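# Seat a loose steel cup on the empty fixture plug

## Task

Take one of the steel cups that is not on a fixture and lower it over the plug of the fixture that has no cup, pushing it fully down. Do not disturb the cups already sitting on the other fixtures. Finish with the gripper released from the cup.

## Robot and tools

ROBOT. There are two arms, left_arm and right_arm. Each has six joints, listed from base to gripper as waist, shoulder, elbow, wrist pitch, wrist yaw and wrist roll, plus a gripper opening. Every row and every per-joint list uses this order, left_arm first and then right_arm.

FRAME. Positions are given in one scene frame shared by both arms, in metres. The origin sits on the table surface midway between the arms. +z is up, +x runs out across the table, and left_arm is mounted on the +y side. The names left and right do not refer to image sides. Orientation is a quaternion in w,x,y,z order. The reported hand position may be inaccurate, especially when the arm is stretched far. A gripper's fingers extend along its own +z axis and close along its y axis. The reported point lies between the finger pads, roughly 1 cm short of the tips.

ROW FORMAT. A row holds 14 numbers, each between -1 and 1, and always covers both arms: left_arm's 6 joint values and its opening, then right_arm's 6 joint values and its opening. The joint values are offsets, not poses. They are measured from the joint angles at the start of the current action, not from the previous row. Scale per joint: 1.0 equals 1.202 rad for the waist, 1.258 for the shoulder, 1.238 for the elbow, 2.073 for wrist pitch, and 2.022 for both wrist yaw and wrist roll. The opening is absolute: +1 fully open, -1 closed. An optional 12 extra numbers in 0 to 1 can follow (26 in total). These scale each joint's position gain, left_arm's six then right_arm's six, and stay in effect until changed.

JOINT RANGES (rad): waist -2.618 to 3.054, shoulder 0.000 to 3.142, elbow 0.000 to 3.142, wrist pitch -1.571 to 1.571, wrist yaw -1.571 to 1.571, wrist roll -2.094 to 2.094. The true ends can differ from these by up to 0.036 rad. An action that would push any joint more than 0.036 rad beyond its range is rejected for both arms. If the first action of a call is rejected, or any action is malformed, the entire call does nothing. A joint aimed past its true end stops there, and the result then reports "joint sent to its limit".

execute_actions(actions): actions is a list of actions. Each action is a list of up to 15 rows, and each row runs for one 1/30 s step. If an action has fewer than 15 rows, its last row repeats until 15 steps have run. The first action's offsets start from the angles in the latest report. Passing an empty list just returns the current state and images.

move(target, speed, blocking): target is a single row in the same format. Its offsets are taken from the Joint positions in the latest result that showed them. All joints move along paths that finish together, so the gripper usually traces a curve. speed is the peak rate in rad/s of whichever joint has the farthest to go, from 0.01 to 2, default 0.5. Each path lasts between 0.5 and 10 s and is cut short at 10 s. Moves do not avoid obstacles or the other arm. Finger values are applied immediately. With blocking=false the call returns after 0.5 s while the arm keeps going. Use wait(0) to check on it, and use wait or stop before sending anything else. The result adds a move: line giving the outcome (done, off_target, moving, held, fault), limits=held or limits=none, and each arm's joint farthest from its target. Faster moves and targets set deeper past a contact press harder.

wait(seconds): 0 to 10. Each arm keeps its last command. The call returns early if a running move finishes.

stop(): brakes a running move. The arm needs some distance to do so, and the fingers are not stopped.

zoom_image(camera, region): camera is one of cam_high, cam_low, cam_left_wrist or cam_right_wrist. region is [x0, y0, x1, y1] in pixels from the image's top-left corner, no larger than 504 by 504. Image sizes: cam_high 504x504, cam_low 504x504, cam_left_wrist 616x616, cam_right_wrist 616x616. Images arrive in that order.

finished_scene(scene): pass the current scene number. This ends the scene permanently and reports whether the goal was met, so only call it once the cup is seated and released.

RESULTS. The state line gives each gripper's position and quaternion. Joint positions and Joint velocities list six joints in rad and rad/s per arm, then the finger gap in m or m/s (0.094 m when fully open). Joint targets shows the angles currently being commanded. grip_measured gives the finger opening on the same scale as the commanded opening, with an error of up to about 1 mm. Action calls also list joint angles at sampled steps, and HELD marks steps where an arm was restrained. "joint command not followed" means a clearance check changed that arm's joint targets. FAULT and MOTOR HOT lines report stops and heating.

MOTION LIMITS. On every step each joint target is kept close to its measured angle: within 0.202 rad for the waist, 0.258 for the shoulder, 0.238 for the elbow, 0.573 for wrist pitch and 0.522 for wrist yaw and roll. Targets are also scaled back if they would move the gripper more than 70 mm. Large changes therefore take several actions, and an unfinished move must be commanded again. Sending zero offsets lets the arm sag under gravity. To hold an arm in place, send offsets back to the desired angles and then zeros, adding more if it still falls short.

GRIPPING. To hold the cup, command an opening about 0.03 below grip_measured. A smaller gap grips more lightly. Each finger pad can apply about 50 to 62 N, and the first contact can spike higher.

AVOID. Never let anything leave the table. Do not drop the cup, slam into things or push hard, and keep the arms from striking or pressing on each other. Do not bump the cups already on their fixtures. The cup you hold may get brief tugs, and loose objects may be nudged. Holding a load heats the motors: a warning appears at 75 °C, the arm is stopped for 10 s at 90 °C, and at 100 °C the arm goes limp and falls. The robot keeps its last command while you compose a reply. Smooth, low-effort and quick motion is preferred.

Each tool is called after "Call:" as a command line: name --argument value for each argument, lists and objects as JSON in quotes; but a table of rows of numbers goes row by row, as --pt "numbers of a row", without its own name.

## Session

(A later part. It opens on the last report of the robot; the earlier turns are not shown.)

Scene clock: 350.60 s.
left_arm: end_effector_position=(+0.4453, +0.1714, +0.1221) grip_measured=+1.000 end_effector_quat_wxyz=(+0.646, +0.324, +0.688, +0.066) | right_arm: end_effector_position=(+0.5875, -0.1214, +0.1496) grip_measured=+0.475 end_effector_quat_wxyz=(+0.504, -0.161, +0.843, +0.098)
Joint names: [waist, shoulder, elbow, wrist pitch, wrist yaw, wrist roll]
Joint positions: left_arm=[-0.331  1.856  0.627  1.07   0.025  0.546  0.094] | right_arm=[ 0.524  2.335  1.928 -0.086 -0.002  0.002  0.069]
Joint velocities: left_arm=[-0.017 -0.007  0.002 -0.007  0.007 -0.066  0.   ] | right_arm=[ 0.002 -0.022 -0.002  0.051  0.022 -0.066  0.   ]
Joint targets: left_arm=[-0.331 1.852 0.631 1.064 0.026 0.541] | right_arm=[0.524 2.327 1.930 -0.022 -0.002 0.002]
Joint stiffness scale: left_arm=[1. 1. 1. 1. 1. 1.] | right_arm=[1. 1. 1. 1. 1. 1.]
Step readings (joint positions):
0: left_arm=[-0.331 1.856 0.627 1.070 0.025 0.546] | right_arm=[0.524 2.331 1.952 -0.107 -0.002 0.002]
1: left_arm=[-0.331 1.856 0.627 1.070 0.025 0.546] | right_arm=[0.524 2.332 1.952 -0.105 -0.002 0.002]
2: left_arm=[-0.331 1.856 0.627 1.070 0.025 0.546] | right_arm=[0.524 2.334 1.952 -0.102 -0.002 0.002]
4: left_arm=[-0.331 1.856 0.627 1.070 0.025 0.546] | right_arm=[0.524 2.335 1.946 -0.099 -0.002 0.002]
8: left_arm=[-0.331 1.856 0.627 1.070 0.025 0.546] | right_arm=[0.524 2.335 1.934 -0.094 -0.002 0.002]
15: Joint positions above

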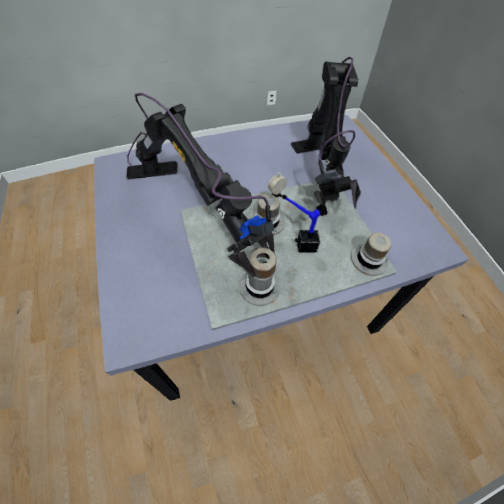

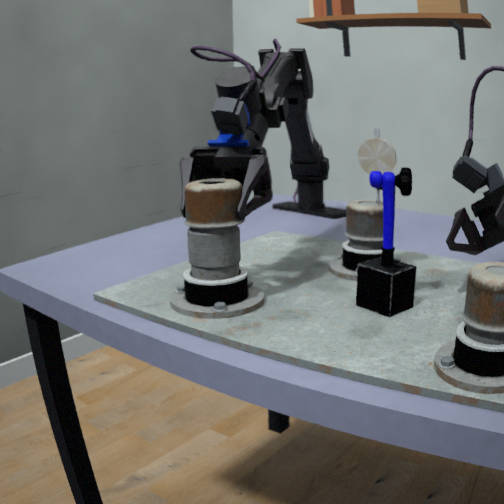

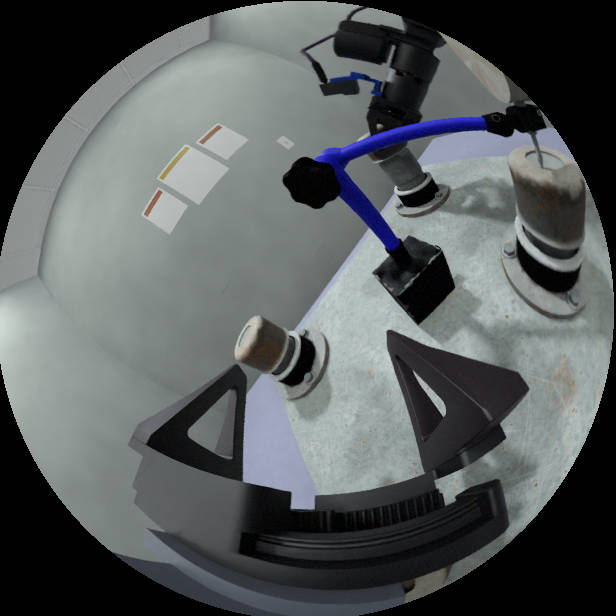

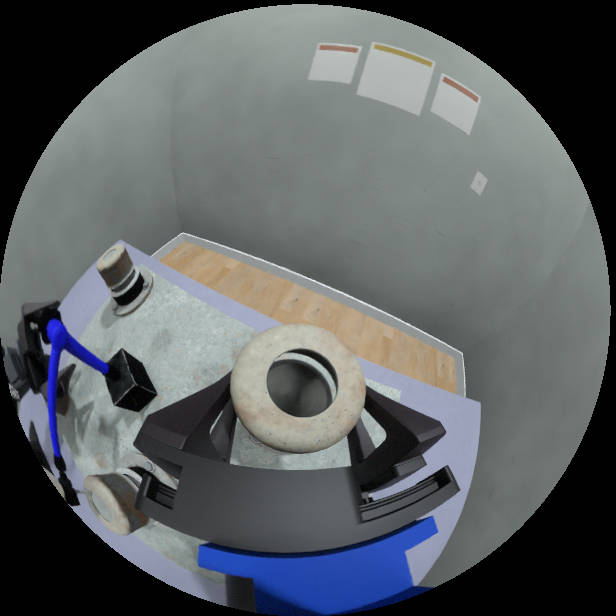

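Call:
execute_actions --actions '[[[0,-0.0032,0.0032,-0.0029,0.0005,-0.0025,1,-0.003,0.008,-0.002,0.034,0,0,0.44],[0,-0.0032,0.0032,-0.0029,0.0005,-0.0025,1,-0.003,0.008,-0.005,0.036,0,0,0.44],[0,-0.0032,0.0032,-0.0029,0.0005,-0.0025,1,-0.003,0.005,-0.007,0.038,0,0,0.44],[0,-0.0032,0.0032,-0.0029,0.0005,-0.0025,1,-0.003,0.005,-0.007,0.040,0,0,0.44],[0,-0.0032,0.0032,-0.0029,0.0005,-0.0025,1,-0.003,0.006,-0.009,0.042,0,0,0.44],[0,-0.0032,0.0032,-0.0029,0.0005,-0.0025,1,-0.003,0.007,-0.011,0.043,0,0,0.44],[0,-0.0032,0.0032,-0.0029,0.0005,-0.0025,1,-0.003,0.008,-0.013,0.044,0,0,0.44],[0,-0.0032,0.0032,-0.0029,0.0005,-0.0025,1,-0.003,0.008,-0.015,0.045,0,0,0.44],[0,-0.0032,0.0032,-0.0029,0.0005,-0.0025,1,-0.003,0.008,-0.017,0.046,0,0,0.44],[0,-0.0032,0.0032,-0.0029,0.0005,-0.0025,1,-0.003,0.008,-0.019,0.047,0,0,0.44],[0,-0.0032,0.0032,-0.0029,0.0005,-0.0025,1,-0.003,0.008,-0.021,0.047,0,0,0.44]]]'

Call:
zoom_image --camera "cam_low" --region '[170, 175, 260, 265]'

Call:
zoom_image --camera "cam_left_wrist" --region '[340, 100, 460, 220]'

Scene clock: 379.33 s.
left_arm: end_effector_position=(+0.4453, +0.1714, +0.1221) grip_measured=+1.000 end_effector_quat_wxyz=(+0.646, +0.324, +0.688, +0.066) | right_arm: end_effector_position=(+0.5889, -0.1217, +0.1344) grip_measured=+0.475 end_effector_quat_wxyz=(+0.503, -0.161, +0.844, +0.096)
Joint names: [waist, shoulder, elbow, wrist pitch, wrist yaw, wrist roll]
Joint positions: left_arm=[-0.331  1.856  0.627  1.07   0.025  0.546  0.094] | right_arm=[ 0.524  2.354  1.902 -0.043  0.     0.001  0.069]
Joint velocities: left_arm=[ 0.002  0.007 -0.007 -0.066 -0.051  0.022  0.   ] | right_arm=[ 0.002  0.002 -0.017 -0.051  0.007 -0.037  0.001]
Joint targets: left_arm=[-0.331 1.852 0.631 1.064 0.026 0.541] | right_arm=[0.521 2.345 1.902 0.012 -0.002 0.002]
Joint stiffness scale: left_arm=[1. 1. 1. 1. 1. 1.] | right_arm=[1. 1. 1. 1. 1. 1.]
Step readings (joint positions):
0: left_arm=[-0.331 1.856 0.627 1.070 0.025 0.546] | right_arm=[0.524 2.335 1.928 -0.080 -0.002 0.002]
1: left_arm=[-0.331 1.856 0.627 1.070 0.025 0.546] | right_arm=[0.524 2.337 1.928 -0.079 -0.002 0.002]
2: left_arm=[-0.331 1.856 0.627 1.070 0.025 0.546] | right_arm=[0.524 2.339 1.928 -0.074 -0.002 0.002]
4: left_arm=[-0.331 1.856 0.627 1.070 0.025 0.546] | right_arm=[0.524 2.344 1.927 -0.068 -0.002 0.002]
8: left_arm=[-0.331 1.856 0.627 1.070 0.025 0.546] | right_arm=[0.524 2.350 1.913 -0.058 -0.002 0.002]
15: Joint positions above

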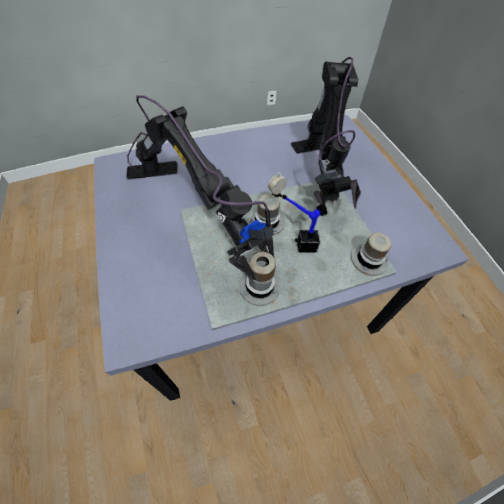

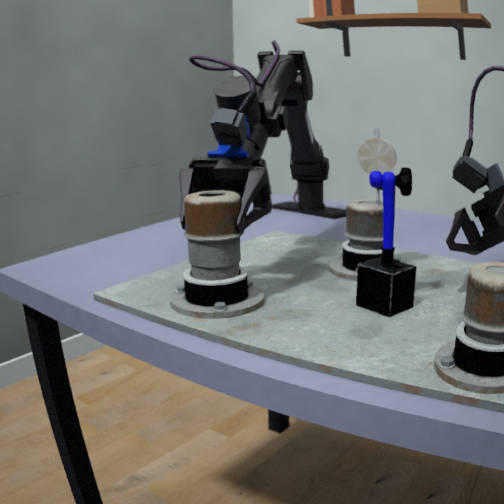

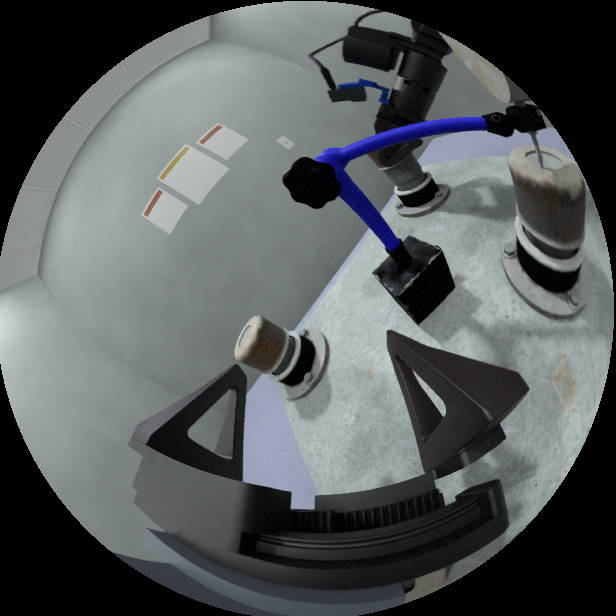

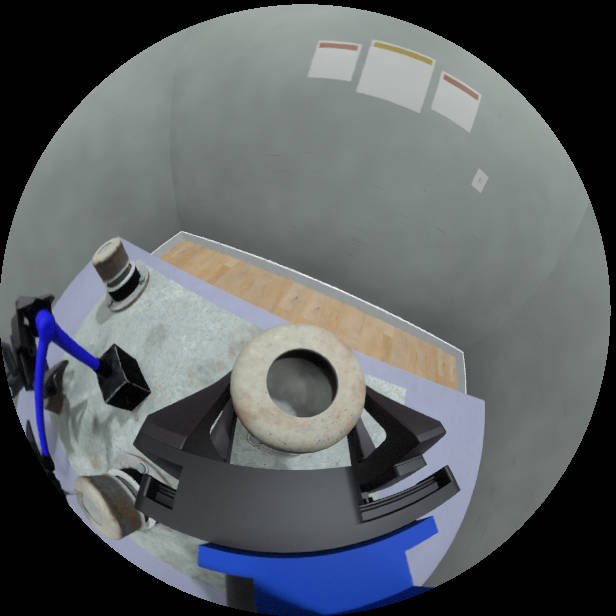

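Region (170, 175, 260, 265) of cam_low's 504x504 image, scaled by 5.600, with more detail than that image has.

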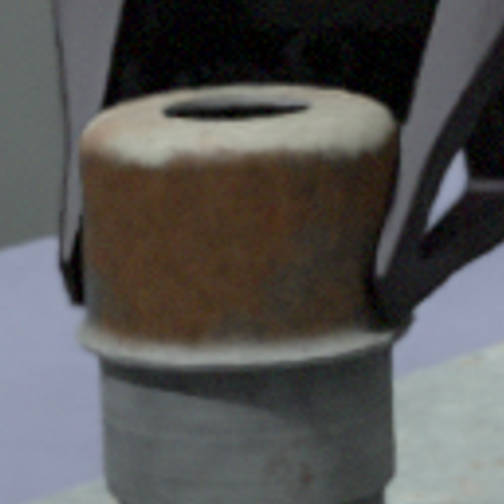

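Region (340, 100, 460, 220) of cam_left_wrist's 616x616 image, scaled by 4.200, with more detail than that image has.

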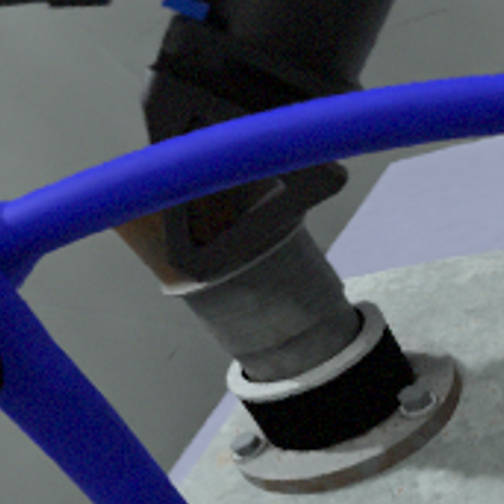

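Call:
execute_actions --actions '[[[0,-0.0032,0.0032,-0.0029,0.0005,-0.0025,1,0,0.008,-0.007,0.034,0,0,0.44],[0,-0.0032,0.0032,-0.0029,0.0005,-0.0025,1,0,0.007,-0.010,0.037,0,0,0.44],[0,-0.0032,0.0032,-0.0029,0.0005,-0.0025,1,0,0.003,-0.012,0.040,0,0,0.44],[0,-0.0032,0.0032,-0.0029,0.0005,-0.0025,1,0,0.003,-0.0145,0.0425,0,0,0.44],[0,-0.0032,0.0032,-0.0029,0.0005,-0.0025,1,0,0.004,-0.017,0.045,0,0,0.44],[0,-0.0032,0.0032,-0.0029,0.0005,-0.0025,1,0,0.0053,-0.0195,0.047,0,0,0.44],[0,-0.0032,0.0032,-0.0029,0.0005,-0.0025,1,0,0.0066,-0.022,0.049,0,0,0.44],[0,-0.0032,0.0032,-0.0029,0.0005,-0.0025,1,0,0.0078,-0.0245,0.051,0,0,0.44],[0,-0.0032,0.0032,-0.0029,0.0005,-0.0025,1,0,0.0091,-0.027,0.053,0,0,0.44],[0,-0.0032,0.0032,-0.0029,0.0005,-0.0025,1,0,0.0095,-0.0295,0.054,0,0,0.44],[0,-0.0032,0.0032,-0.0029,0.0005,-0.0025,1,0,0.0095,-0.032,0.054,0,0,0.44],[0,-0.0032,0.0032,-0.0029,0.0005,-0.0025,1,0,0.0095,-0.0331,0.054,0,0,0.44]]]'

Call:
zoom_image --camera "cam_low" --region '[165, 190, 265, 290]'

Scene clock: 405.20 s.
left_arm: end_effector_position=(+0.4453, +0.1714, +0.1221) grip_measured=+1.000 end_effector_quat_wxyz=(+0.646, +0.324, +0.688, +0.066) | right_arm: end_effector_position=(+0.5893, -0.1218, +0.1157) grip_measured=+0.475 end_effector_quat_wxyz=(+0.504, -0.160, +0.843, +0.096)
Joint names: [waist, shoulder, elbow, wrist pitch, wrist yaw, wrist roll]
Joint positions: left_arm=[-0.331  1.856  0.627  1.07   0.025  0.546  0.094] | right_arm=[0.524 2.376 1.862 0.019 0.002 0.001 0.069]
Joint velocities: left_arm=[-0.007  0.012  0.002  0.037 -0.037 -0.007  0.   ] | right_arm=[-0.002 -0.002 -0.032  0.037 -0.007  0.066 -0.001]
Joint targets: left_arm=[-0.331 1.852 0.631 1.064 0.026 0.541] | right_arm=[0.524 2.366 1.861 0.069 0.000 0.001]
Joint stiffness scale: left_arm=[1. 1. 1. 1. 1. 1.] | right_arm=[1. 1. 1. 1. 1. 1.]
Step readings (joint positions):
0: left_arm=[-0.331 1.856 0.627 1.070 0.025 0.546] | right_arm=[0.524 2.354 1.902 -0.042 0.000 0.001]
1: left_arm=[-0.331 1.856 0.627 1.070 0.025 0.546] | right_arm=[0.524 2.356 1.902 -0.040 0.000 0.001]
2: left_arm=[-0.331 1.856 0.627 1.070 0.025 0.546] | right_arm=[0.524 2.357 1.900 -0.037 0.001 0.001]
4: left_arm=[-0.331 1.856 0.627 1.070 0.025 0.546] | right_arm=[0.524 2.358 1.892 -0.027 0.002 0.001]
8: left_arm=[-0.331 1.856 0.627 1.070 0.025 0.546] | right_arm=[0.524 2.366 1.878 -0.006 0.002 0.001]
15: Joint positions above

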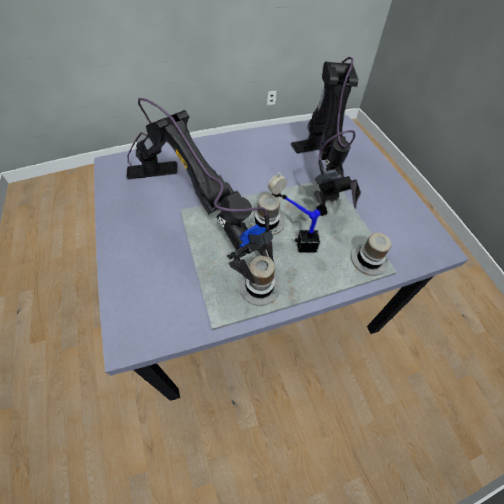

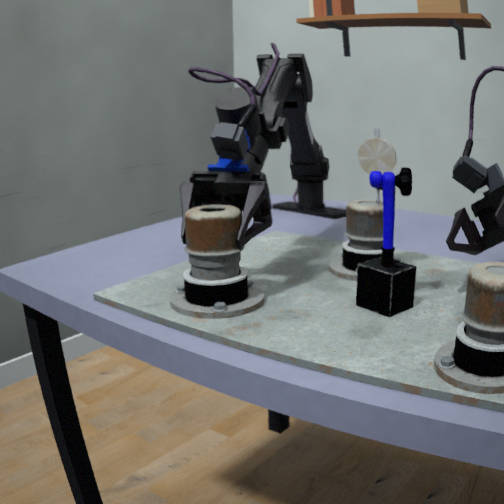

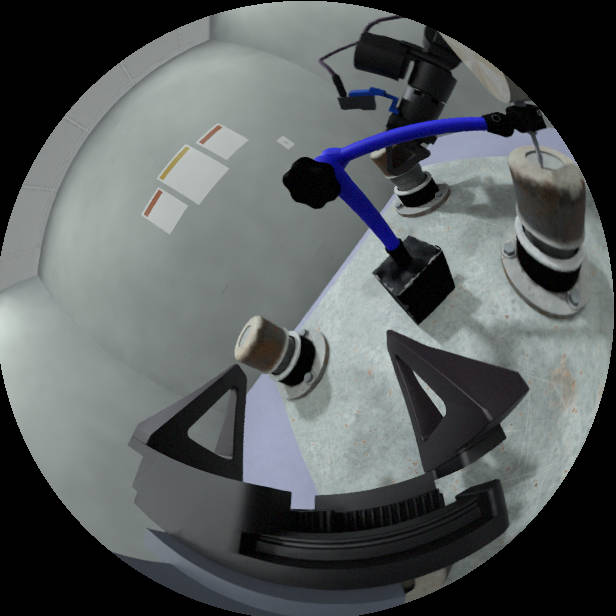

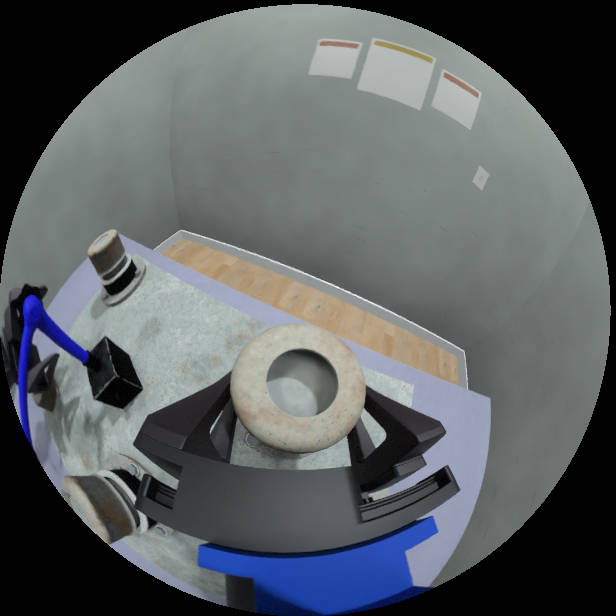

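Region (165, 190, 265, 290) of cam_low's 504x504 image, scaled by 5.040, with more detail than that image has.

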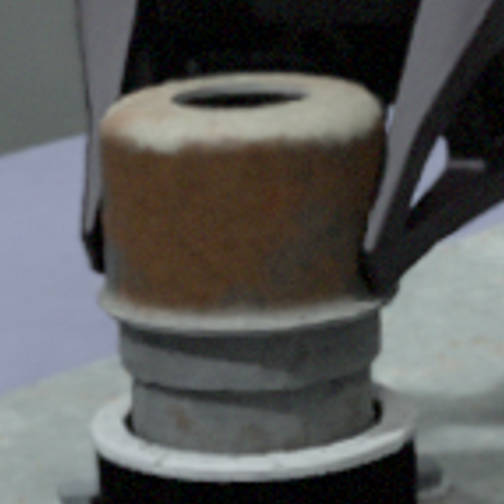

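Call:
execute_actions --actions '[[[0,-0.0032,0.0032,-0.0029,0.0005,-0.0025,1,0,0.008,-0.007,0.031,0,0,0.44],[0,-0.0032,0.0032,-0.0029,0.0005,-0.0025,1,0,0.007,-0.009,0.033,0,0,0.44],[0,-0.0032,0.0032,-0.0029,0.0005,-0.0025,1,0,0.004,-0.0105,0.0355,0,0,0.44],[0,-0.0032,0.0032,-0.0029,0.0005,-0.0025,1,0,0.0045,-0.012,0.038,0,0,0.44],[0,-0.0032,0.0032,-0.0029,0.0005,-0.0025,1,0,0.0055,-0.014,0.040,0,0,0.44],[0,-0.0032,0.0032,-0.0029,0.0005,-0.0025,1,0,0.0065,-0.016,0.042,0,0,0.44],[0,-0.0032,0.0032,-0.0029,0.0005,-0.0025,1,0,0.0075,-0.018,0.044,0,0,0.44],[0,-0.0032,0.0032,-0.0029,0.0005,-0.0025,1,0,0.0085,-0.020,0.0455,0,0,0.44],[0,-0.0032,0.0032,-0.0029,0.0005,-0.0025,1,0,0.0095,-0.022,0.047,0,0,0.44],[0,-0.0032,0.0032,-0.0029,0.0005,-0.0025,1,0,0.010,-0.0235,0.0484,0,0,0.44],[0,-0.0032,0.0032,-0.0029,0.0005,-0.0025,1,0,0.010,-0.0248,0.0484,0,0,0.44],[0,-0.0032,0.0032,-0.0029,0.0005,-0.0025,1,0,0.010,-0.0255,0.0484,0,0,0.44]]]'

Call:
zoom_image --camera "cam_low" --region '[165, 200, 265, 300]'

Call:
zoom_image --camera "cam_right_wrist" --region '[250, 330, 350, 430]'

Scene clock: 417.83 s.
left_arm: end_effector_position=(+0.4453, +0.1714, +0.1221) grip_measured=+1.000 end_effector_quat_wxyz=(+0.646, +0.324, +0.688, +0.066) | right_arm: end_effector_position=(+0.5897, -0.1218, +0.1002) grip_measured=+0.475 end_effector_quat_wxyz=(+0.505, -0.160, +0.843, +0.096)
Joint names: [waist, shoulder, elbow, wrist pitch, wrist yaw, wrist roll]
Joint positions: left_arm=[-0.331  1.856  0.627  1.07   0.025  0.546  0.094] | right_arm=[0.524 2.396 1.833 0.072 0.003 0.001 0.069]
Joint velocities: left_arm=[-0.012 -0.012  0.002 -0.066 -0.037 -0.022  0.   ] | right_arm=[-0.002  0.002 -0.017  0.037 -0.081  0.007 -0.   ]
Joint targets: left_arm=[-0.331 1.852 0.631 1.064 0.026 0.541] | right_arm=[0.524 2.388 1.831 0.120 0.002 0.001]
Joint stiffness scale: left_arm=[1. 1. 1. 1. 1. 1.] | right_arm=[1. 1. 1. 1. 1. 1.]
Step readings (joint positions):
0: left_arm=[-0.331 1.856 0.627 1.070 0.025 0.546] | right_arm=[0.524 2.376 1.862 0.020 0.002 0.001]
1: left_arm=[-0.331 1.856 0.627 1.070 0.025 0.546] | right_arm=[0.524 2.377 1.862 0.022 0.002 0.001]
2: left_arm=[-0.331 1.856 0.627 1.070 0.025 0.546] | right_arm=[0.524 2.379 1.862 0.025 0.003 0.001]
4: left_arm=[-0.331 1.856 0.627 1.070 0.025 0.546] | right_arm=[0.524 2.381 1.856 0.032 0.003 0.001]
8: left_arm=[-0.331 1.856 0.627 1.070 0.025 0.546] | right_arm=[0.524 2.390 1.843 0.052 0.003 0.001]
15: Joint positions above

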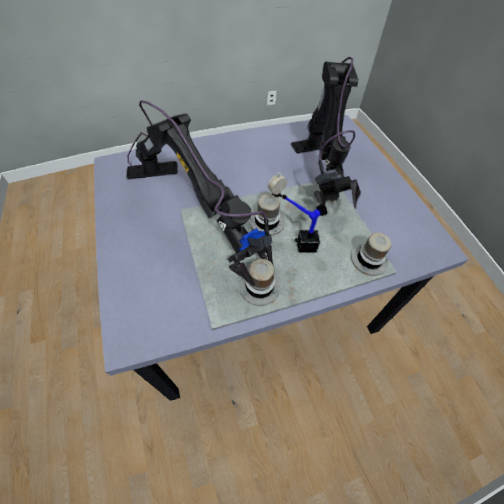

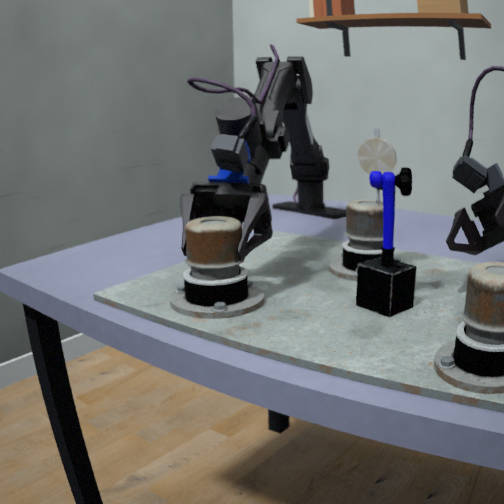

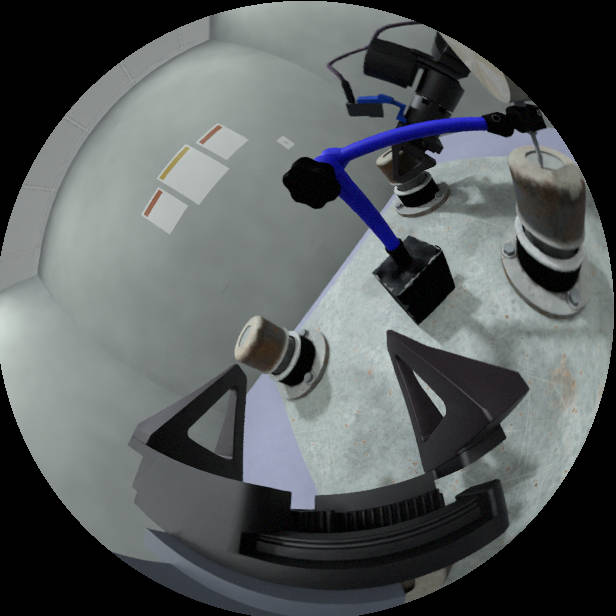

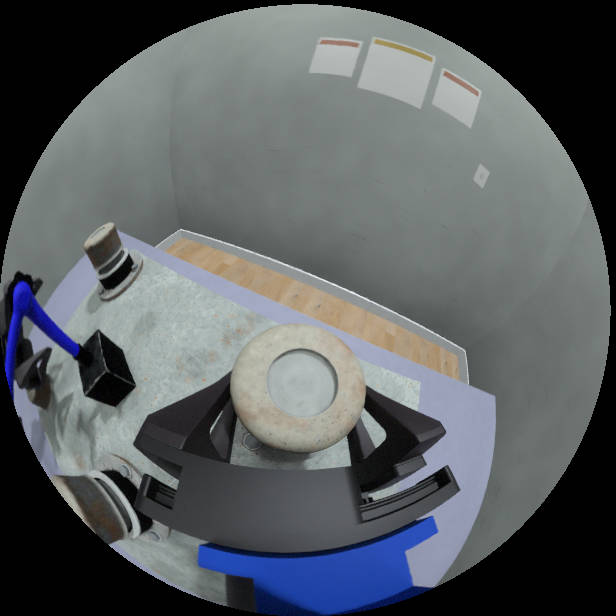

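Region (165, 200, 265, 300) of cam_low's 504x504 image, scaled by 5.040, with more detail than that image has.

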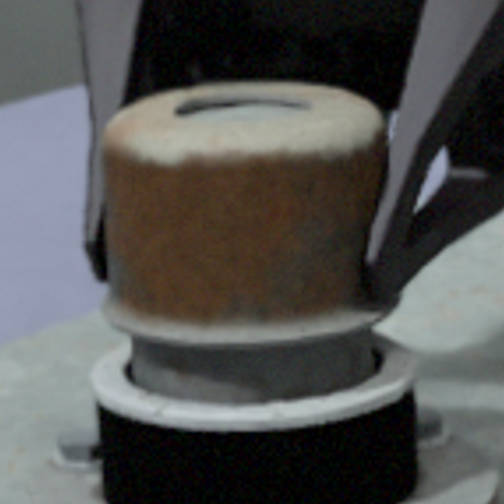

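Region (250, 330, 350, 430) of cam_right_wrist's 616x616 image, scaled by 5.040, with more detail than that image has.

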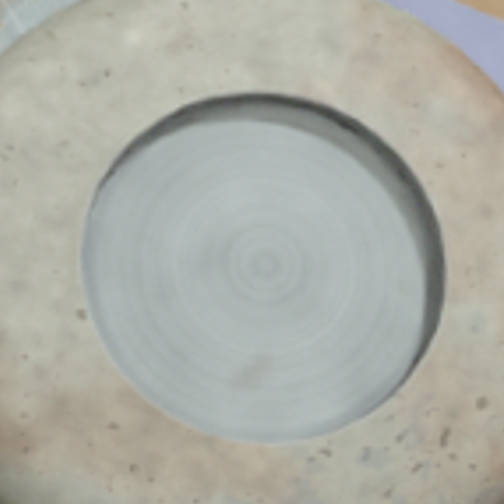

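Call:
execute_actions --actions '[[[0,-0.0032,0.0032,-0.0029,0.0005,-0.0025,1,0,0.008,-0.002,0.018,0,0,0.44],[0,-0.0032,0.0032,-0.0029,0.0005,-0.0025,1,0,0.008,-0.002,0.016,0,0,0.44],[0,-0.0032,0.0032,-0.0029,0.0005,-0.0025,1,0,0.006,-0.002,0.014,0,0,0.44],[0,-0.0032,0.0032,-0.0029,0.0005,-0.0025,1,0,0.005,-0.002,0.012,0,0,0.44],[0,-0.0032,0.0032,-0.0029,0.0005,-0.0025,1,0,0.006,-0.002,0.010,0,0,0.44],[0,-0.0032,0.0032,-0.0029,0.0005,-0.0025,1,0,0.007,-0.002,0.008,0,0,0.44],[0,-0.0032,0.0032,-0.0029,0.0005,-0.0025,1,0,0.008,-0.002,0.006,0,0,0.44]]]'

Call:
zoom_image --camera "cam_low" --region '[165, 200, 265, 300]'

Call:
zoom_image --camera "cam_right_wrist" --region '[250, 330, 350, 430]'

Scene clock: 426.63 s.
left_arm: end_effector_position=(+0.4453, +0.1714, +0.1221) grip_measured=+1.000 end_effector_quat_wxyz=(+0.646, +0.324, +0.688, +0.066) | right_arm: end_effector_position=(+0.5901, -0.1217, +0.0986) grip_measured=+0.475 end_effector_quat_wxyz=(+0.505, -0.160, +0.843, +0.096)
Joint names: [waist, shoulder, elbow, wrist pitch, wrist yaw, wrist roll]
Joint positions: left_arm=[-0.331  1.856  0.627  1.07   0.025  0.546  0.094] | right_arm=[0.524 2.4   1.832 0.077 0.003 0.002 0.069]
Joint velocities: left_arm=[-0.007 -0.007 -0.002 -0.051 -0.051 -0.037  0.   ] | right_arm=[-0.002 -0.012 -0.027  0.051 -0.037 -0.066 -0.   ]
Joint targets: left_arm=[-0.331 1.852 0.631 1.064 0.026 0.541] | right_arm=[0.524 2.406 1.830 0.084 0.003 0.001]
Joint stiffness scale: left_arm=[1. 1. 1. 1. 1. 1.] | right_arm=[1. 1. 1. 1. 1. 1.]
Step readings (joint positions):
0: left_arm=[-0.331 1.856 0.627 1.070 0.025 0.546] | right_arm=[0.524 2.396 1.832 0.072 0.003 0.001]
1: left_arm=[-0.331 1.856 0.627 1.070 0.025 0.546] | right_arm=[0.524 2.397 1.832 0.073 0.003 0.001]
2: left_arm=[-0.331 1.856 0.627 1.070 0.025 0.546] | right_arm=[0.524 2.399 1.832 0.073 0.003 0.001]
4: left_arm=[-0.331 1.856 0.627 1.070 0.025 0.546] | right_arm=[0.524 2.400 1.832 0.077 0.003 0.002]
8: left_arm=[-0.331 1.856 0.627 1.070 0.025 0.546] | right_arm=[0.524 2.400 1.832 0.077 0.003 0.002]
15: Joint positions above

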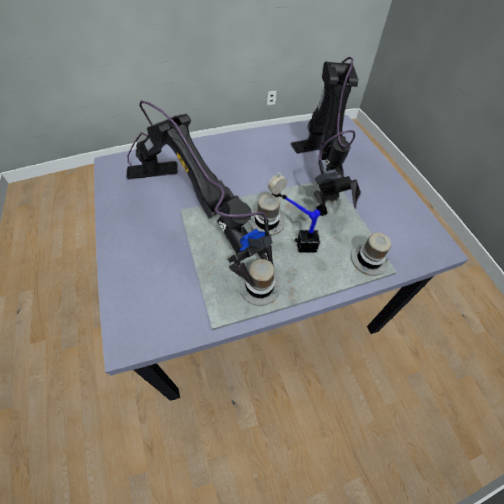

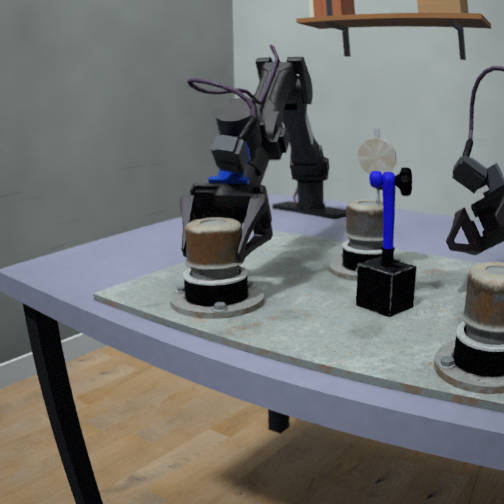

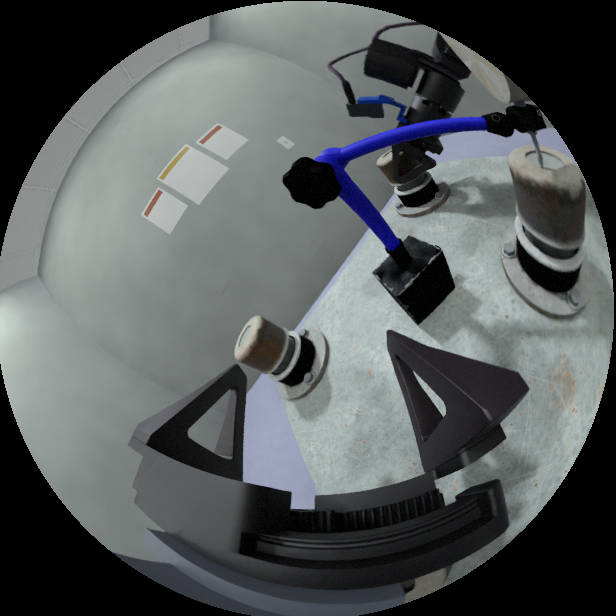

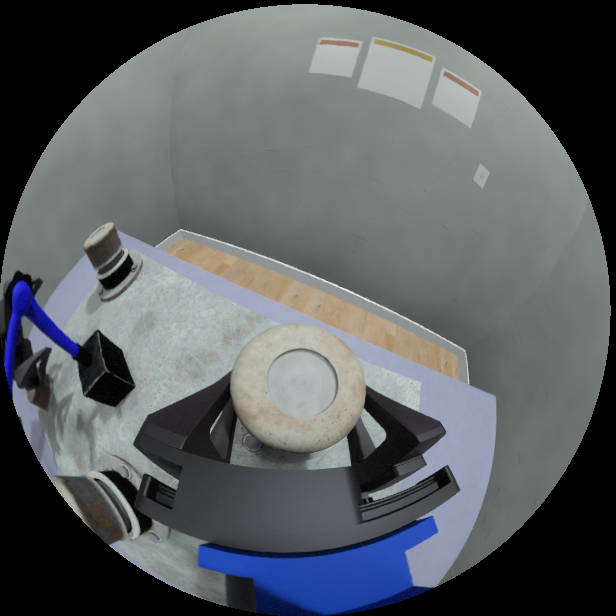

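Region (165, 200, 265, 300) of cam_low's 504x504 image, scaled by 5.040, with more detail than that image has.

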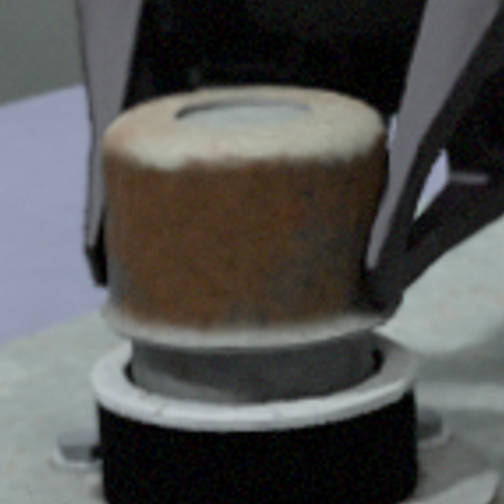

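Region (250, 330, 350, 430) of cam_right_wrist's 616x616 image, scaled by 5.040, with more detail than that image has.

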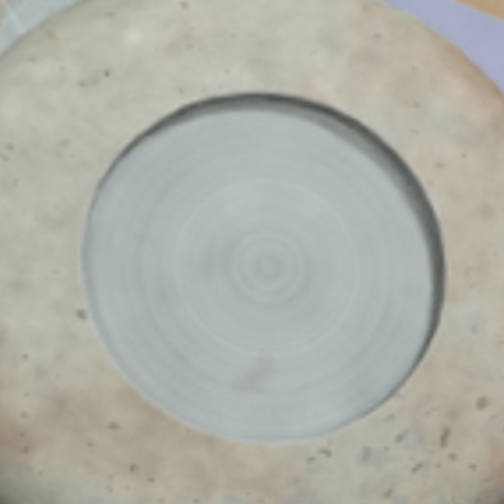

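Call:
execute_actions --actions '[[[0,-0.0032,0.0032,-0.0029,0.0005,-0.0025,1,0,0.002,0.002,0.002,0,0,0.44],[0,-0.0032,0.0032,-0.0029,0.0005,-0.0025,1,0,-0.002,0.004,0,0,0,0.46],[0,-0.0032,0.0032,-0.0029,0.0005,-0.0025,1,0,-0.004,0.006,0,0,0,0.48],[0,-0.0032,0.0032,-0.0029,0.0005,-0.0025,1,0,-0.004,0.006,0,0,0,0.52],[0,-0.0032,0.0032,-0.0029,0.0005,-0.0025,1,0,-0.004,0.006,0,0,0,0.65],[0,-0.0032,0.0032,-0.0029,0.0005,-0.0025,1,0,-0.004,0.006,0,0,0,0.85],[0,-0.0032,0.0032,-0.0029,0.0005,-0.0025,1,0,-0.004,0.006,0,0,0,1]]]'

Call:
zoom_image --camera "cam_low" --region '[165, 200, 265, 300]'

Scene clock: 435.83 s.
left_arm: end_effector_position=(+0.4453, +0.1714, +0.1221) grip_measured=+1.000 end_effector_quat_wxyz=(+0.646, +0.324, +0.688, +0.066) | right_arm: end_effector_position=(+0.5900, -0.1217, +0.0984) grip_measured=+1.000 end_effector_quat_wxyz=(+0.505, -0.160, +0.843, +0.096)
Joint names: [waist, shoulder, elbow, wrist pitch, wrist yaw, wrist roll]
Joint positions: left_arm=[-0.331  1.856  0.627  1.07   0.025  0.546  0.094] | right_arm=[0.524 2.4   1.832 0.076 0.003 0.002 0.094]
Joint velocities: left_arm=[ 0.012 -0.012 -0.007  0.022  0.066  0.051  0.   ] | right_arm=[-0.002  0.007 -0.007 -0.037  0.007  0.022  0.   ]
Joint targets: left_arm=[-0.331 1.852 0.631 1.064 0.026 0.541] | right_arm=[0.524 2.395 1.840 0.076 0.003 0.002]
Joint stiffness scale: left_arm=[1. 1. 1. 1. 1. 1.] | right_arm=[1. 1. 1. 1. 1. 1.]
Step readings (joint positions):
0: left_arm=[-0.331 1.856 0.627 1.070 0.025 0.546] | right_arm=[0.524 2.400 1.832 0.077 0.003 0.002]
1: left_arm=[-0.331 1.856 0.627 1.070 0.025 0.546] | right_arm=[0.524 2.400 1.832 0.077 0.003 0.002]
2: left_arm=[-0.331 1.856 0.627 1.070 0.025 0.546] | right_arm=[0.524 2.400 1.832 0.076 0.003 0.002]
4: left_arm=[-0.331 1.856 0.627 1.070 0.025 0.546] | right_arm=[0.524 2.400 1.832 0.076 0.003 0.002]
8: left_arm=[-0.331 1.856 0.627 1.070 0.025 0.546] | right_arm=[0.524 2.400 1.832 0.076 0.003 0.002]
15: Joint positions above

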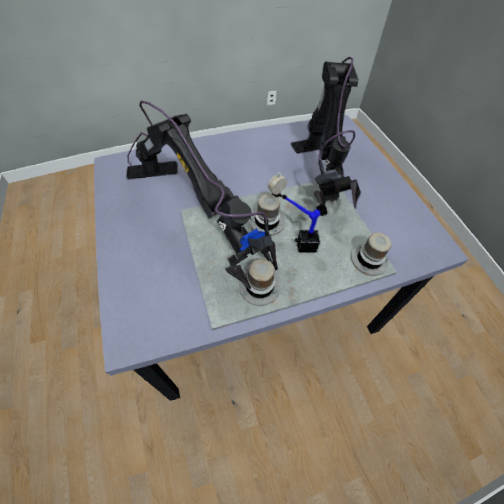

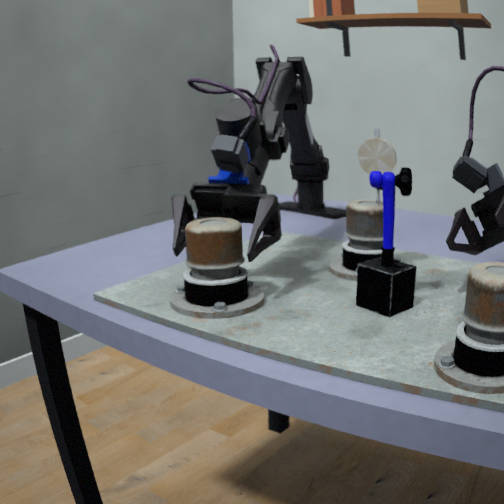

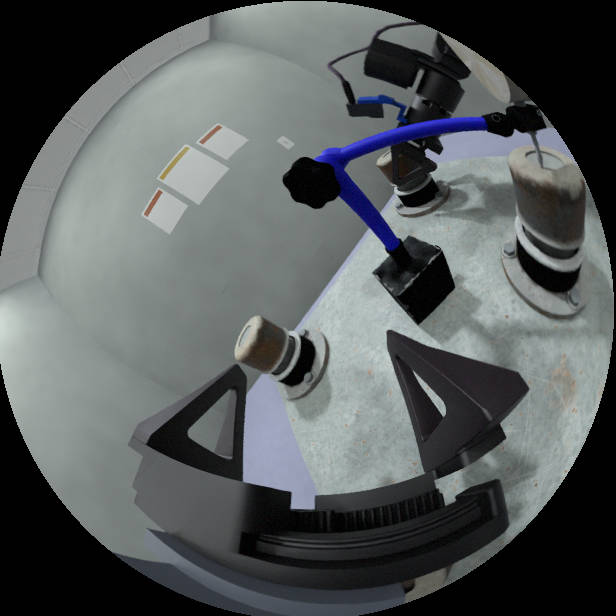

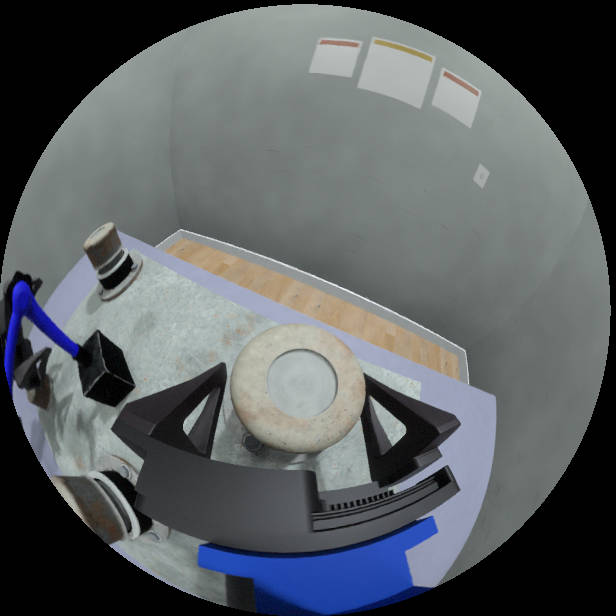

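Region (165, 200, 265, 300) of cam_low's 504x504 image, scaled by 5.040, with more detail than that image has.

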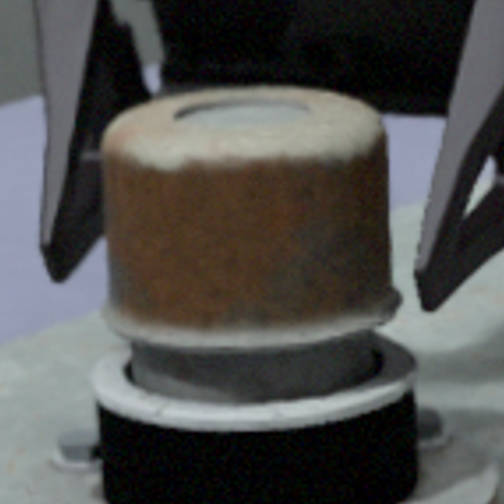

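Call:
move --target '[0,-0.0032,0.0032,-0.0029,0.0005,-0.0025,1,0,-0.1,0.006,0,0,0,1]' --speed 0.3

Call:
zoom_image --camera "cam_low" --region '[150, 150, 450, 350]'

Scene clock: 441.03 s.
left_arm: end_effector_position=(+0.4453, +0.1714, +0.1221) grip_measured=+1.000 end_effector_quat_wxyz=(+0.646, +0.324, +0.688, +0.066) | right_arm: end_effector_position=(+0.5887, -0.1223, +0.1721) grip_measured=+1.000 end_effector_quat_wxyz=(+0.552, -0.154, +0.812, +0.105)
Joint names: [waist, shoulder, elbow, wrist pitch, wrist yaw, wrist roll]
Joint positions: left_arm=[-0.331  1.856  0.627  1.07   0.025  0.546  0.094] | right_arm=[0.524 2.289 1.832 0.08  0.003 0.002 0.094]
Joint velocities: left_arm=[ 0.002  0.007  0.022 -0.11  -0.022  0.051  0.   ] | right_arm=[ 0.002  0.017 -0.022 -0.081  0.007 -0.007  0.   ]
Joint targets: left_arm=[-0.331 1.852 0.631 1.064 0.026 0.541] | right_arm=[0.524 2.274 1.840 0.076 0.003 0.002]
Joint stiffness scale: left_arm=[1. 1. 1. 1. 1. 1.] | right_arm=[1. 1. 1. 1. 1. 1.]
move: done; limits=none; left_arm: farthest joint: the wrist pitch, 0.006 radians from its target (0.006 radians at the start); right_arm: farthest joint: the shoulder, 0.014 radians from its target (0.126 radians at the start)

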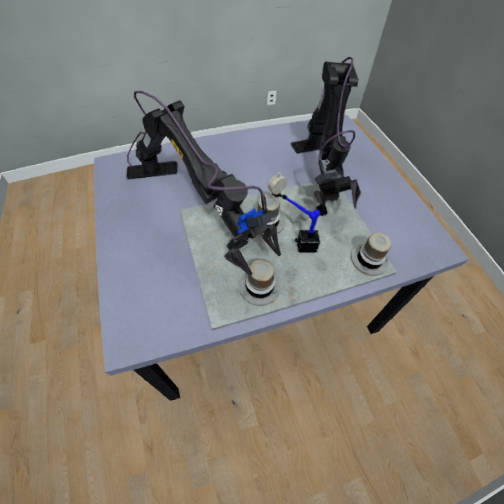

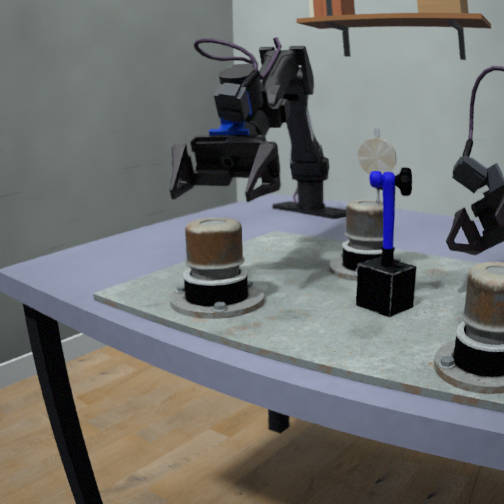

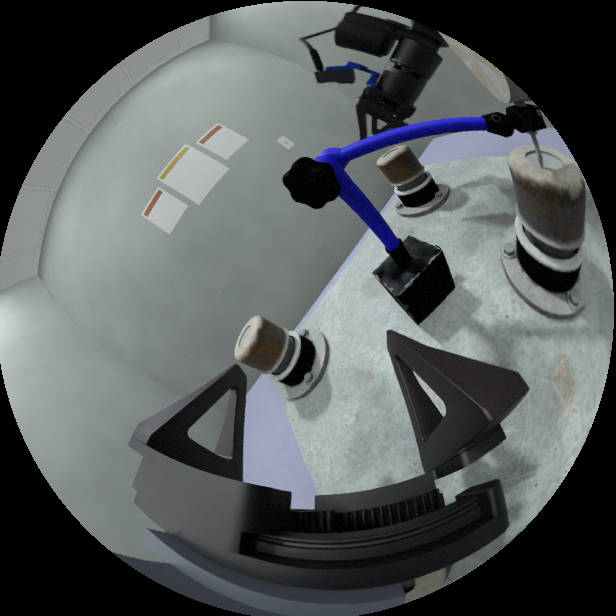

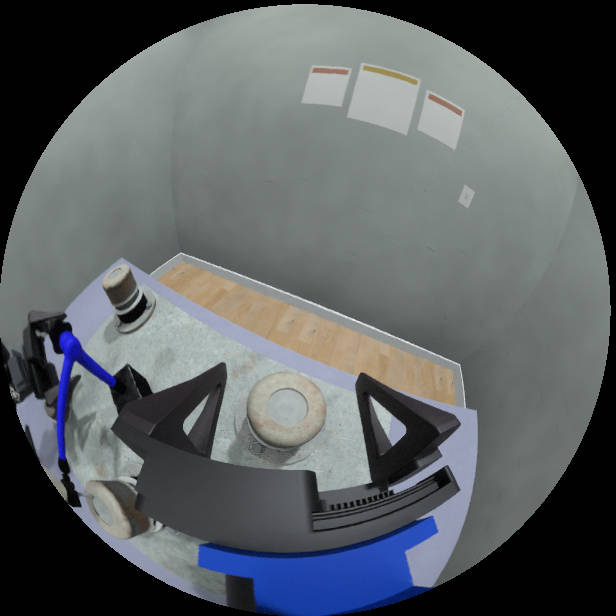

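Region (150, 150, 450, 350) of cam_low's 504x504 image, scaled by 1.680, with more detail than that image has.

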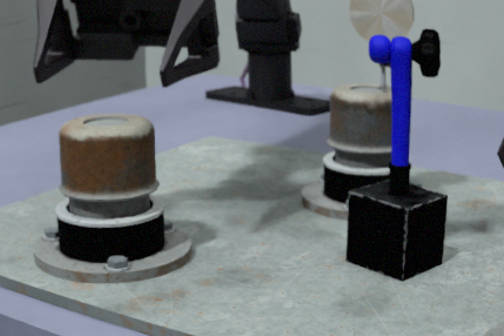

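The cup is seated like the others and the gripper has released it.

Call:
finished_scene --scene 2

The scene is finished: the task was done.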